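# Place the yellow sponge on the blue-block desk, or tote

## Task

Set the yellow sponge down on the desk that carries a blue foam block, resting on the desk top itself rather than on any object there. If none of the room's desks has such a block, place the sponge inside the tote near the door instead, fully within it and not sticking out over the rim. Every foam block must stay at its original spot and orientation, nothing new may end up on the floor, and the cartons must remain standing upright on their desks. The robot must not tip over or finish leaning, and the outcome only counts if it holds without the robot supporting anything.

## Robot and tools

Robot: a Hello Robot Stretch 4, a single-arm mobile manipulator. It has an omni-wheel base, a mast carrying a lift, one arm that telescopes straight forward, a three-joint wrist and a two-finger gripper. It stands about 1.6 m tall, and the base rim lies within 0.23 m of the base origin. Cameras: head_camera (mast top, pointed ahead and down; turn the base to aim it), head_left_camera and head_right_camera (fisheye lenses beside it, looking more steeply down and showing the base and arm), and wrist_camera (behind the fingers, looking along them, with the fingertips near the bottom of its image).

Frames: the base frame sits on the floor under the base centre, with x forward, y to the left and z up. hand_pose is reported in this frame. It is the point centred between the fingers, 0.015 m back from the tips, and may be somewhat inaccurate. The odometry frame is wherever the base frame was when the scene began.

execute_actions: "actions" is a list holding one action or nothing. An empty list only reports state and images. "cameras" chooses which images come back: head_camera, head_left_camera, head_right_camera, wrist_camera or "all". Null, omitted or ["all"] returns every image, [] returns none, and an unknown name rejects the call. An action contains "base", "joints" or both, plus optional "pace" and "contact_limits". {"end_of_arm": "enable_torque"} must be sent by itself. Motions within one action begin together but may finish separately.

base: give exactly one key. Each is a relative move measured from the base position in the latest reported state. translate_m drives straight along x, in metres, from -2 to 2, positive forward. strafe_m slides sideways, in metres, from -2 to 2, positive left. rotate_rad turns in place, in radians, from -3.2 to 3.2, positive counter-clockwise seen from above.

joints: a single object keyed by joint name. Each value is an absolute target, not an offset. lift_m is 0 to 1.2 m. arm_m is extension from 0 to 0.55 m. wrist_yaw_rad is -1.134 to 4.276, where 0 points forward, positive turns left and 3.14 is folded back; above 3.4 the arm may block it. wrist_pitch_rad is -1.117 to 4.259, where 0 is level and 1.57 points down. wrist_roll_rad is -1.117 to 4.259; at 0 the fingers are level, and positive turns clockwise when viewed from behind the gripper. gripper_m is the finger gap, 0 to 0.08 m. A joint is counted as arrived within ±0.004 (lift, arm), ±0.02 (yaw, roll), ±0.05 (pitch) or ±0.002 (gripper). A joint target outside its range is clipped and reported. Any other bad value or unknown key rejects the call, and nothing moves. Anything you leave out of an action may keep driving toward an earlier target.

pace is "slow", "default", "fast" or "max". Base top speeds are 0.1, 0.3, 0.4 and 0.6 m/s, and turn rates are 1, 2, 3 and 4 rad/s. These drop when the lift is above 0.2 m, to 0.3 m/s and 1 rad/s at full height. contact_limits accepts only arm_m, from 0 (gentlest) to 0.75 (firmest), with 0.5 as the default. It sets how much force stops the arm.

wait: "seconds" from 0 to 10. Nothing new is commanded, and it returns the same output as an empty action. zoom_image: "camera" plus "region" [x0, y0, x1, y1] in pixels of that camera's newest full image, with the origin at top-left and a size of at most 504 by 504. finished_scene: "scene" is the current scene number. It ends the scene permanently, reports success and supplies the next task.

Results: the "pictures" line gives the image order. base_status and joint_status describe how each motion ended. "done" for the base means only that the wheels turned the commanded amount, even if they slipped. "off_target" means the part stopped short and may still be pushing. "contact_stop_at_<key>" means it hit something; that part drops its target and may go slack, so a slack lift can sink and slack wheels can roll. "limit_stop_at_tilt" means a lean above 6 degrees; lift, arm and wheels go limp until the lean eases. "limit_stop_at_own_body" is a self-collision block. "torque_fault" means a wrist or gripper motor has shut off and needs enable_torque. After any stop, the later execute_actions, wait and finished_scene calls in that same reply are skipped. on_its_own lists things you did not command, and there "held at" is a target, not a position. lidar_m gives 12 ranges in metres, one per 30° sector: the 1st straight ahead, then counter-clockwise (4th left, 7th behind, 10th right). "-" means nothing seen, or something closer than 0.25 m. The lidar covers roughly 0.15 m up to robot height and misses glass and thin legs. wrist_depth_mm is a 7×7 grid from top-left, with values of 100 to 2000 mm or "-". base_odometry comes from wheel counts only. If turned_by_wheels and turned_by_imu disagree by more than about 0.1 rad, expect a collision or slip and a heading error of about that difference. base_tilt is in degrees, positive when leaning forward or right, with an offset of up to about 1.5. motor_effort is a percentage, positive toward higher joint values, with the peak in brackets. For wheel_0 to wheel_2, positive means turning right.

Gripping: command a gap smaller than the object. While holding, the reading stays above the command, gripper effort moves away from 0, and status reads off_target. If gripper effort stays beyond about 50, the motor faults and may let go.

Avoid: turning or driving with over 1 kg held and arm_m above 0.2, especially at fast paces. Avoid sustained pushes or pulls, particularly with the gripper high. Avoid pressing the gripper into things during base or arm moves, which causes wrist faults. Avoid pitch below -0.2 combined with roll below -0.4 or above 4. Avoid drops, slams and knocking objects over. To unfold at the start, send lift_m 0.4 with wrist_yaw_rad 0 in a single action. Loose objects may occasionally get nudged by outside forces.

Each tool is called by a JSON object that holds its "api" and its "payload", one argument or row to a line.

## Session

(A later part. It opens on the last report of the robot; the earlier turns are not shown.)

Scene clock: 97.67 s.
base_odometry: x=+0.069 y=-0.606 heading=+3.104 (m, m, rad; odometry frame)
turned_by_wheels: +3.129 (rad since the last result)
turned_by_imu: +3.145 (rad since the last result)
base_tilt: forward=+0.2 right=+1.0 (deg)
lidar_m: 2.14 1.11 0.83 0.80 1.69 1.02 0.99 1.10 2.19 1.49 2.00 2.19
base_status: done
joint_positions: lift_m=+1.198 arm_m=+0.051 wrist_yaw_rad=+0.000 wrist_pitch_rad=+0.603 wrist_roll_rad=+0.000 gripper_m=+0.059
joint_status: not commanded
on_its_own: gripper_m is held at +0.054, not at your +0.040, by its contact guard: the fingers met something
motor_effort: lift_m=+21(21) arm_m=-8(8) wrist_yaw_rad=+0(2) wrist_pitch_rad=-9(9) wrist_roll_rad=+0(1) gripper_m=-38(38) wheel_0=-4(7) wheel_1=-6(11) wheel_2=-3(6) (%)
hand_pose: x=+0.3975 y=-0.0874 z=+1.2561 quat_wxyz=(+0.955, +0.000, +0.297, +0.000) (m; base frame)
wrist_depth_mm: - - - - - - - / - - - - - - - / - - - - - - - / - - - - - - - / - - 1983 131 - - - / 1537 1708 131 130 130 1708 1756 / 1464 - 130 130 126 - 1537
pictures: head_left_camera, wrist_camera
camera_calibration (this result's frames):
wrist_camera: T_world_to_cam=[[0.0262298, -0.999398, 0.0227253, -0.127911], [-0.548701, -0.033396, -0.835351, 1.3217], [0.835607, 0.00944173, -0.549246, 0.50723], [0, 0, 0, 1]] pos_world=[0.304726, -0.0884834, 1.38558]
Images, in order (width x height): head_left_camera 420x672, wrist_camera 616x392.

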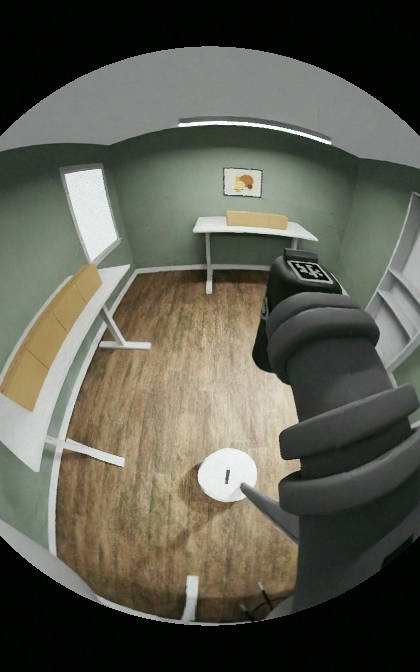

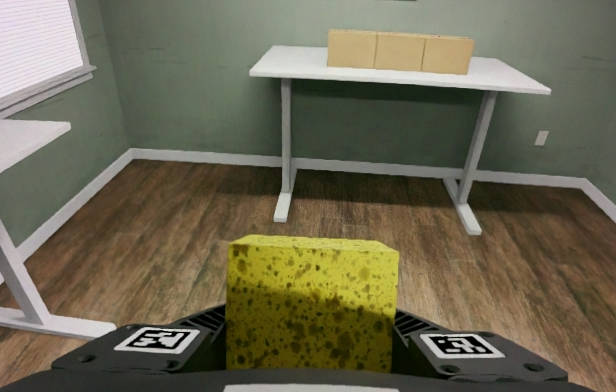

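{"api": "execute_actions", "payload": {
  "actions": [
    {"base":{"translate_m":1.3},"pace":"fast"}
  ],
  "cameras": []
}}

{"api": "execute_actions", "payload": {
  "actions": [
    {"base":{"strafe_m":-0.7},"pace":"fast"}
  ],
  "cameras": ["head_left_camera"]
}}

{"api": "execute_actions", "payload": {
  "actions": [
    {"base":{"translate_m":0.2},"joints":{"arm_m":0.55,"wrist_pitch_rad":0.9},"pace":"fast"}
  ],
  "cameras": ["head_left_camera","wrist_camera"]
}}

Scene clock: 107.37 s.
base_odometry: x=-1.230 y=-0.557 heading=+3.104 (m, m, rad; odometry frame)
turned_by_wheels: +0.000 (rad since the last result)
turned_by_imu: -0.003 (rad since the last result)
base_tilt: forward=+0.2 right=+0.8 (deg)
lidar_m: 0.83 0.89 1.56 0.74 0.80 1.14 3.12 2.88 1.83 1.88 1.18 0.85
base_status: done
joint_positions: lift_m=+1.198 arm_m=+0.051 wrist_yaw_rad=+0.000 wrist_pitch_rad=+0.603 wrist_roll_rad=+0.000 gripper_m=+0.059
joint_status: not commanded
on_its_own: gripper_m is held at +0.054, not at your +0.040, by its contact guard: the fingers met something
motor_effort: lift_m=+21(21) arm_m=-8(8) wrist_yaw_rad=+1(0) wrist_pitch_rad=-10(9) wrist_roll_rad=+0(1) gripper_m=-38(37) wheel_0=+1(7) wheel_1=+2(12) wheel_2=+2(12) (%)
hand_pose: x=+0.3975 y=-0.0874 z=+1.2561 quat_wxyz=(+0.955, +0.000, +0.297, +0.000) (m; base frame)
wrist_depth_mm: 1281 1281 1255 1229 1205 1182 1160 / 1397 1366 1308 1308 1308 1255 1229 / 1499 1464 1138 1025 759 750 750 / 1708 1618 809 820 798 788 778 / 1808 1808 723 131 691 732 732 / 1661 1661 131 131 130 1708 1708 / 1499 - 130 130 126 - 1430
pictures: none
No camera images: the call's "cameras" was empty. Leave "cameras" out to get every camera's image.

Scene clock: 111.03 s.
base_odometry: x=-1.204 y=+0.143 heading=+3.104 (m, m, rad; odometry frame)
turned_by_wheels: +0.000 (rad since the last result)
turned_by_imu: -0.001 (rad since the last result)
base_tilt: forward=+0.2 right=+1.0 (deg)
lidar_m: 0.82 0.87 1.20 1.44 1.55 2.46 2.51 1.18 1.23 1.18 1.59 0.84
base_status: done
joint_positions: lift_m=+1.198 arm_m=+0.051 wrist_yaw_rad=+0.000 wrist_pitch_rad=+0.603 wrist_roll_rad=+0.000 gripper_m=+0.059
joint_status: not commanded
on_its_own: gripper_m is held at +0.054, not at your +0.040, by its contact guard: the fingers met something
motor_effort: lift_m=+21(21) arm_m=-8(8) wrist_yaw_rad=+1(0) wrist_pitch_rad=-10(7) wrist_roll_rad=+0(0) gripper_m=-38(37) wheel_0=+2(9) wheel_1=-1(12) wheel_2=+0(1) (%)
hand_pose: x=+0.3974 y=-0.0874 z=+1.2561 quat_wxyz=(+0.955, +0.000, +0.297, +0.000) (m; base frame)
wrist_depth_mm: 1255 1255 1229 1160 1182 1160 1138 / 1336 1336 1308 1281 1281 1229 1229 / 788 788 759 741 1118 1308 1308 / 798 798 809 788 831 842 1464 / 1281 1756 707 131 691 707 1537 / 1618 1661 131 130 130 1708 1661 / 1464 - 130 130 126 - 1499
pictures: head_left_camera
Images, in order (width x height): head_left_camera 420x672.

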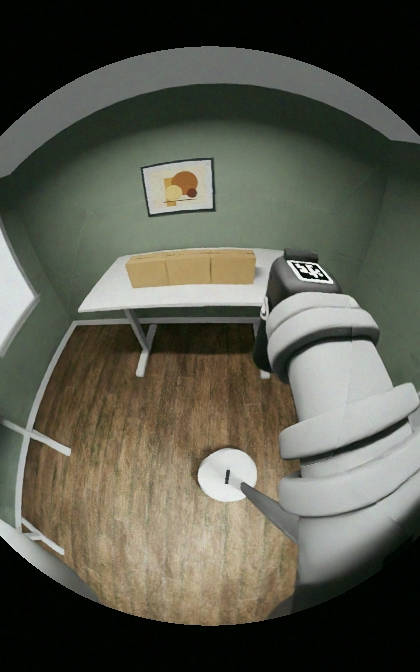

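Scene clock: 113.13 s.
base_odometry: x=-1.403 y=+0.150 heading=+3.104 (m, m, rad; odometry frame)
turned_by_wheels: +0.000 (rad since the last result)
turned_by_imu: +0.000 (rad since the last result)
base_tilt: forward=+0.3 right=+0.9 (deg)
lidar_m: 0.61 0.67 0.92 1.45 1.51 3.01 3.01 1.35 1.23 1.17 1.58 0.65
base_status: done
joint_positions: lift_m=+1.198 arm_m=+0.549 wrist_yaw_rad=+0.000 wrist_pitch_rad=+0.902 wrist_roll_rad=+0.000 gripper_m=+0.059
joint_status: all done
on_its_own: gripper_m is held at +0.054, not at your +0.040, by its contact guard: the fingers met something
motor_effort: lift_m=+21(21) arm_m=+8(8) wrist_yaw_rad=+0(3) wrist_pitch_rad=-7(5) wrist_roll_rad=+0(0) gripper_m=-39(38) wheel_0=+2(6) wheel_1=+3(7) wheel_2=+0(11) (%)
hand_pose: x=+0.8514 y=-0.0874 z=+1.2098 quat_wxyz=(+0.900, +0.000, +0.436, +0.000) (m; base frame)
wrist_depth_mm: 647 647 627 615 603 585 569 / 699 715 691 683 676 661 640 / 621 615 621 621 627 634 640 / 530 535 539 544 539 549 549 / 469 473 466 131 473 484 484 / 236 237 131 131 130 430 433 / 218 - 130 130 126 - 392
pictures: head_left_camera, wrist_camera
camera_calibration (this result's frames):
wrist_camera: T_world_to_cam=[[0.0320767, -0.999387, 0.0140026, -0.133152], [-0.770365, -0.033647, -0.636715, 1.48057], [0.636796, 0.00963657, -0.770972, 0.540015], [0, 0, 0, 1]] pos_world=[0.800971, -0.0884577, 1.3609]
Images, in order (width x height): head_left_camera 420x672, wrist_camera 616x392.

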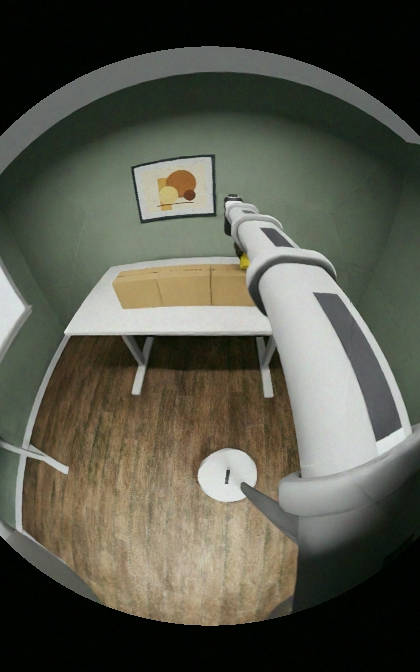

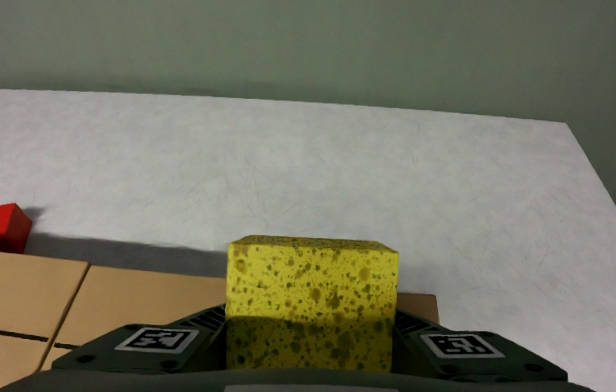

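{"api": "execute_actions", "payload": {
  "actions": [
    {"base":{"translate_m":-1.13},"joints":{"arm_m":0.1},"pace":"fast"}
  ],
  "cameras": []
}}

{"api": "execute_actions", "payload": {
  "actions": [
    {"base":{"rotate_rad":-1.57},"joints":{"lift_m":0.45,"wrist_pitch_rad":1.57},"pace":"fast"}
  ],
  "cameras": ["head_camera","head_left_camera"]
}}

Scene clock: 122.40 s.
base_odometry: x=-0.274 y=+0.108 heading=+3.104 (m, m, rad; odometry frame)
turned_by_wheels: -0.001 (rad since the last result)
turned_by_imu: +0.001 (rad since the last result)
base_tilt: forward=+0.2 right=+1.0 (deg)
lidar_m: 1.74 1.84 1.54 1.49 1.56 1.45 1.42 2.00 1.48 0.74 1.22 1.80
base_status: done
joint_positions: lift_m=+1.198 arm_m=+0.101 wrist_yaw_rad=+0.000 wrist_pitch_rad=+0.902 wrist_roll_rad=+0.000 gripper_m=+0.059
joint_status: all done
on_its_own: gripper_m is held at +0.054, not at your +0.040, by its contact guard: the fingers met something
motor_effort: lift_m=+21(21) arm_m=-8(8) wrist_yaw_rad=+1(1) wrist_pitch_rad=-8(7) wrist_roll_rad=+0(0) gripper_m=-38(38) wheel_0=-2(8) wheel_1=-3(7) wheel_2=-2(8) (%)
hand_pose: x=+0.4041 y=-0.0874 z=+1.2097 quat_wxyz=(+0.900, +0.000, +0.436, +0.000) (m; base frame)
wrist_depth_mm: - - - - - - - / - - - - - - - / - - - - - - - / 1708 1756 1756 1808 1756 1808 1863 / 1499 1576 1499 131 1576 1618 1618 / 1366 1397 131 131 130 1397 1397 / 1281 - 130 130 127 - 1255
pictures: none
No camera images: the call's "cameras" was empty. Leave "cameras" out to get every camera's image.

Scene clock: 125.37 s.
base_odometry: x=-0.274 y=+0.108 heading=+1.535 (m, m, rad; odometry frame)
turned_by_wheels: -1.569 (rad since the last result)
turned_by_imu: -1.578 (rad since the last result)
base_tilt: forward=+0.3 right=+0.9 (deg)
lidar_m: 0.76 1.19 1.80 1.74 1.82 1.54 1.54 1.57 1.45 1.42 1.51 1.45
base_status: done
joint_positions: lift_m=+0.450 arm_m=+0.101 wrist_yaw_rad=+0.000 wrist_pitch_rad=+1.570 wrist_roll_rad=+0.000 gripper_m=+0.059
joint_status: all done
on_its_own: gripper_m is held at +0.054, not at your +0.040, by its contact guard: the fingers met something
motor_effort: lift_m=+14(22) arm_m=-8(8) wrist_yaw_rad=+1(2) wrist_pitch_rad=-1(6) wrist_roll_rad=-1(0) gripper_m=-38(38) wheel_0=+3(7) wheel_1=+5(10) wheel_2=+1(9) (%)
hand_pose: x=+0.2724 y=-0.0874 z=+0.4159 quat_wxyz=(+0.707, +0.000, +0.707, +0.000) (m; base frame)
wrist_depth_mm: 580 585 580 580 580 580 574 / 580 574 569 574 569 574 574 / 580 569 569 574 569 574 564 / 564 574 569 559 564 564 569 / 569 564 564 131 564 559 559 / 559 559 131 131 130 559 559 / 554 - 130 130 126 - 549
pictures: head_camera, head_left_camera
Images, in order (width x height): head_camera 420x560, head_left_camera 420x672.

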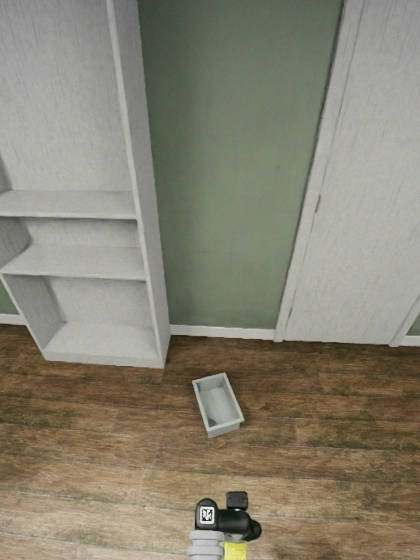

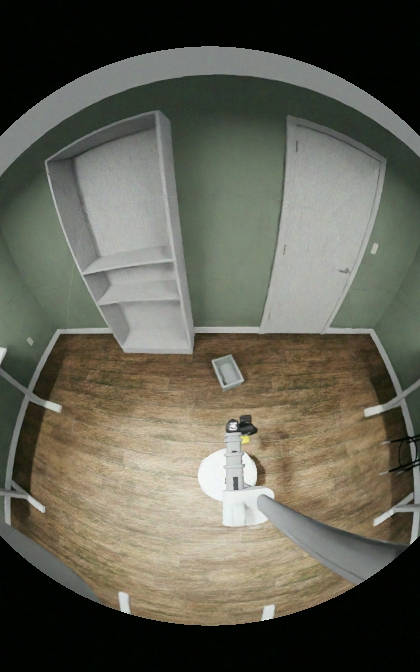

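{"api": "execute_actions", "payload": {
  "actions": [
    {"base":{"translate_m":0.3},"joints":{"arm_m":0.39,"lift_m":0.35},"pace":"fast"}
  ],
  "cameras": ["wrist_camera","head_left_camera"]
}}

Scene clock: 130.03 s.
base_odometry: x=-0.263 y=+0.407 heading=+1.535 (m, m, rad; odometry frame)
turned_by_wheels: +0.000 (rad since the last result)
turned_by_imu: -0.001 (rad since the last result)
base_tilt: forward=+0.2 right=+0.9 (deg)
lidar_m: 0.46 0.90 1.26 1.73 1.82 1.87 2.19 1.93 1.47 1.43 1.50 0.46
base_status: done
joint_positions: lift_m=+0.350 arm_m=+0.389 wrist_yaw_rad=+0.000 wrist_pitch_rad=+1.570 wrist_roll_rad=+0.000 gripper_m=+0.059
joint_status: all done
on_its_own: gripper_m is held at +0.054, not at your +0.040, by its contact guard: the fingers met something
motor_effort: lift_m=+14(10) arm_m=+8(8) wrist_yaw_rad=+0(2) wrist_pitch_rad=-1(4) wrist_roll_rad=-1(0) gripper_m=-38(38) wheel_0=+1(9) wheel_1=+3(9) wheel_2=+0(14) (%)
hand_pose: x=+0.5598 y=-0.0874 z=+0.3159 quat_wxyz=(+0.707, +0.000, +0.707, +0.000) (m; base frame)
wrist_depth_mm: 477 477 477 477 477 473 473 / 477 473 387 397 473 469 469 / 473 466 469 466 466 469 469 / 469 466 459 466 466 462 466 / 466 466 382 131 462 462 459 / 462 459 131 131 131 459 459 / 455 - 130 130 126 - 452
pictures: head_left_camera, wrist_camera
camera_calibration (this result's frames):
wrist_camera: T_world_to_cam=[[0.0339648, -0.999385, -0.00870707, -0.105199], [-0.999173, -0.0337601, -0.0226709, 0.620828], [0.022363, 0.00946988, -0.999705, 0.452709], [0, 0, 0, 1]] pos_world=[0.613763, -0.0884624, 0.465734]
Images, in order (width x height): head_left_camera 420x672, wrist_camera 616x392.

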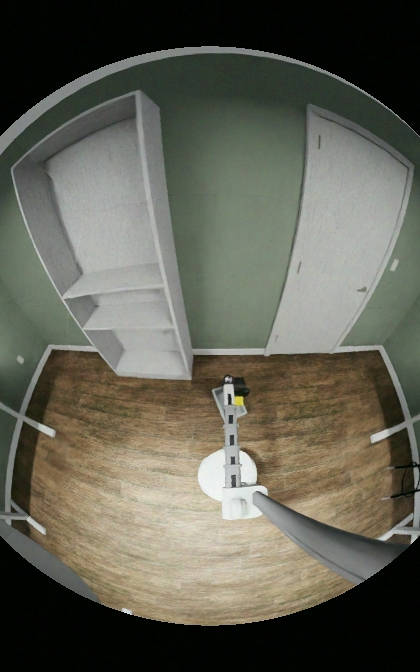

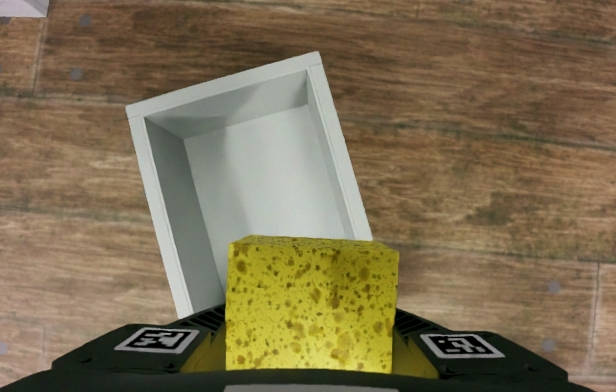

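{"api": "execute_actions", "payload": {
  "actions": [
    {"base":{"strafe_m":0.045},"joints":{"arm_m":0.415,"wrist_roll_rad":-0.27,"lift_m":0.25}}
  ],
  "cameras": ["wrist_camera","head_camera"]
}}

Scene clock: 134.27 s.
base_odometry: x=-0.308 y=+0.409 heading=+1.535 (m, m, rad; odometry frame)
turned_by_wheels: +0.000 (rad since the last result)
turned_by_imu: +0.000 (rad since the last result)
base_tilt: forward=+0.2 right=+1.0 (deg)
lidar_m: 0.47 0.89 1.25 1.68 1.80 1.87 2.18 2.74 1.53 1.48 1.55 0.47
base_status: done
joint_positions: lift_m=+0.250 arm_m=+0.414 wrist_yaw_rad=+0.000 wrist_pitch_rad=+1.570 wrist_roll_rad=-0.269 gripper_m=+0.059
joint_status: all done
on_its_own: gripper_m is held at +0.054, not at your +0.040, by its contact guard: the fingers met something
motor_effort: lift_m=+14(17) arm_m=+8(11) wrist_yaw_rad=-1(2) wrist_pitch_rad=-1(1) wrist_roll_rad=-2(5) gripper_m=-38(38) wheel_0=-2(11) wheel_1=+2(8) wheel_2=+0(0) (%)
hand_pose: x=+0.5846 y=-0.0874 z=+0.2159 quat_wxyz=(+0.701, -0.095, +0.700, +0.095) (m; base frame)
wrist_depth_mm: 375 377 377 377 375 375 375 / 373 370 265 268 268 370 370 / 370 368 342 364 351 370 370 / 368 366 343 364 349 366 364 / 364 366 264 131 246 364 362 / 362 362 131 130 130 359 359 / 362 - 130 130 126 - 359
pictures: head_camera, wrist_camera
camera_calibration (this result's frames):
wrist_camera: T_world_to_cam=[[0.298509, -0.954369, -0.00855262, -0.25767], [-0.954224, -0.298264, -0.0222729, 0.593884], [0.0187056, 0.0148098, -0.999715, 0.354823], [0, 0, 0, 1]] pos_world=[0.636978, -0.074033, 0.365746]
Images, in order (width x height): head_camera 420x560, wrist_camera 616x392.

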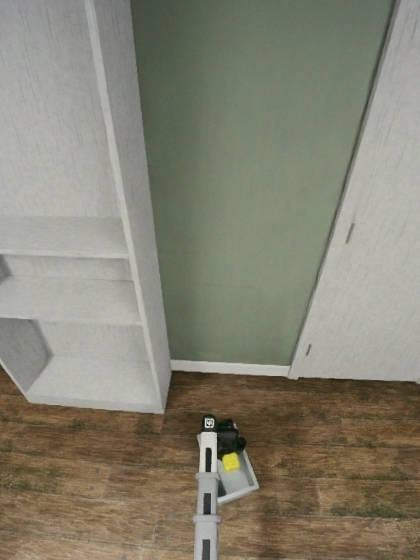

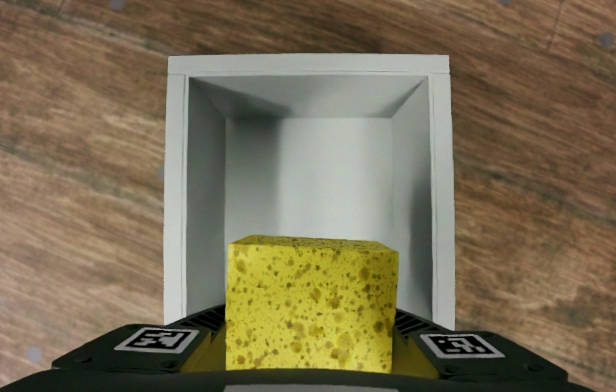

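{"api": "execute_actions", "payload": {
  "actions": [
    {"joints":{"lift_m":0.075}}
  ],
  "cameras": []
}}

{"api": "execute_actions", "payload": {
  "actions": [
    {"joints":{"gripper_m":0.08}}
  ],
  "cameras": []
}}

{"api": "execute_actions", "payload": {
  "actions": [
    {"joints":{"lift_m":0.3},"pace":"fast"}
  ],
  "cameras": ["wrist_camera"]
}}

Scene clock: 140.30 s.
base_odometry: x=-0.308 y=+0.409 heading=+1.535 (m, m, rad; odometry frame)
turned_by_wheels: +0.000 (rad since the last result)
turned_by_imu: -0.001 (rad since the last result)
base_tilt: forward=+0.2 right=+0.9 (deg)
lidar_m: 0.45 0.89 1.25 1.69 1.79 1.87 2.19 2.74 1.53 1.47 1.53 0.51
base_status: not commanded
joint_positions: lift_m=+0.075 arm_m=+0.414 wrist_yaw_rad=+0.000 wrist_pitch_rad=+1.570 wrist_roll_rad=-0.269 gripper_m=+0.059
joint_status: all done
on_its_own: gripper_m is held at +0.054, not at your +0.040, by its contact guard: the fingers met something
motor_effort: lift_m=+14(18) arm_m=+8(8) wrist_yaw_rad=+1(0) wrist_pitch_rad=-1(1) wrist_roll_rad=-1(2) gripper_m=-37(38) wheel_0=-2(2) wheel_1=+2(2) wheel_2=+0(0) (%)
hand_pose: x=+0.5846 y=-0.0874 z=+0.0409 quat_wxyz=(+0.701, -0.095, +0.700, +0.095) (m; base frame)
wrist_depth_mm: 114 167 189 186 189 168 - / 115 168 192 192 191 169 - / 116 169 191 191 191 171 - / 116 169 190 189 189 172 - / 116 169 188 131 187 171 - / 115 156 131 130 130 170 - / 108 - 130 130 127 - -
pictures: none
No camera images: the call's "cameras" was empty. Leave "cameras" out to get every camera's image.

Scene clock: 141.23 s.
base_odometry: x=-0.308 y=+0.409 heading=+1.535 (m, m, rad; odometry frame)
turned_by_wheels: +0.000 (rad since the last result)
turned_by_imu: +0.000 (rad since the last result)
base_tilt: forward=+0.2 right=+0.9 (deg)
lidar_m: 0.46 0.89 1.24 1.69 1.79 1.88 2.19 2.74 1.51 1.48 1.56 0.51
base_status: not commanded
joint_positions: lift_m=+0.075 arm_m=+0.414 wrist_yaw_rad=+0.000 wrist_pitch_rad=+1.570 wrist_roll_rad=-0.269 gripper_m=+0.080
joint_status: all done
motor_effort: lift_m=+14(14) arm_m=+8(8) wrist_yaw_rad=+1(0) wrist_pitch_rad=-2(3) wrist_roll_rad=-2(1) gripper_m=+1(39) wheel_0=-2(2) wheel_1=+2(2) wheel_2=+0(0) (%)
hand_pose: x=+0.5846 y=-0.0874 z=+0.0409 quat_wxyz=(+0.701, -0.095, +0.700, +0.095) (m; base frame)
wrist_depth_mm: 114 166 189 186 189 168 - / 115 168 192 191 192 170 - / 116 169 191 191 190 171 - / 116 170 190 189 189 172 - / 116 169 189 143 187 171 - / 115 156 155 143 143 158 - / - - 142 142 141 103 -
pictures: none
No camera images: the call's "cameras" was empty. Leave "cameras" out to get every camera's image.

Scene clock: 142.87 s.
base_odometry: x=-0.308 y=+0.409 heading=+1.535 (m, m, rad; odometry frame)
turned_by_wheels: +0.000 (rad since the last result)
turned_by_imu: +0.000 (rad since the last result)
base_tilt: forward=+0.3 right=+0.9 (deg)
lidar_m: 0.47 0.90 1.24 1.68 1.78 1.86 2.18 2.75 1.52 1.49 1.55 0.48
base_status: not commanded
joint_positions: lift_m=+0.300 arm_m=+0.414 wrist_yaw_rad=+0.000 wrist_pitch_rad=+1.570 wrist_roll_rad=-0.269 gripper_m=+0.080
joint_status: all done
motor_effort: lift_m=+22(22) arm_m=+8(8) wrist_yaw_rad=+0(0) wrist_pitch_rad=-2(1) wrist_roll_rad=-2(2) gripper_m=+1(2) wheel_0=-2(2) wheel_1=+2(2) wheel_2=+0(0) (%)
hand_pose: x=+0.5846 y=-0.0874 z=+0.2652 quat_wxyz=(+0.701, -0.095, +0.700, +0.095) (m; base frame)
wrist_depth_mm: 427 424 427 424 424 424 421 / 421 421 327 325 327 421 421 / 418 418 366 415 364 418 418 / 415 418 399 410 413 415 413 / 415 413 397 366 410 410 410 / 410 410 394 366 404 410 410 / - - 162 402 153 103 -
pictures: wrist_camera
camera_calibration (this result's frames):
wrist_camera: T_world_to_cam=[[0.298518, -0.954366, -0.00855261, -0.257255], [-0.954221, -0.298273, -0.0222729, 0.594986], [0.0187055, 0.0148099, -0.999715, 0.404139], [0, 0, 0, 1]] pos_world=[0.636984, -0.0740325, 0.415075]
Images, in order (width x height): wrist_camera 616x392.

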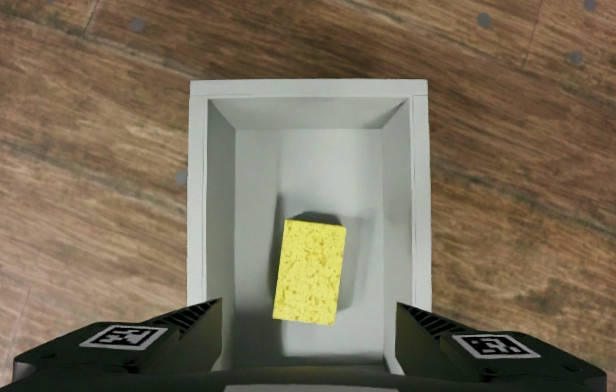

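{"api": "finished_scene", "payload": {
  "scene": 2
}}

The scene is finished: the task was done.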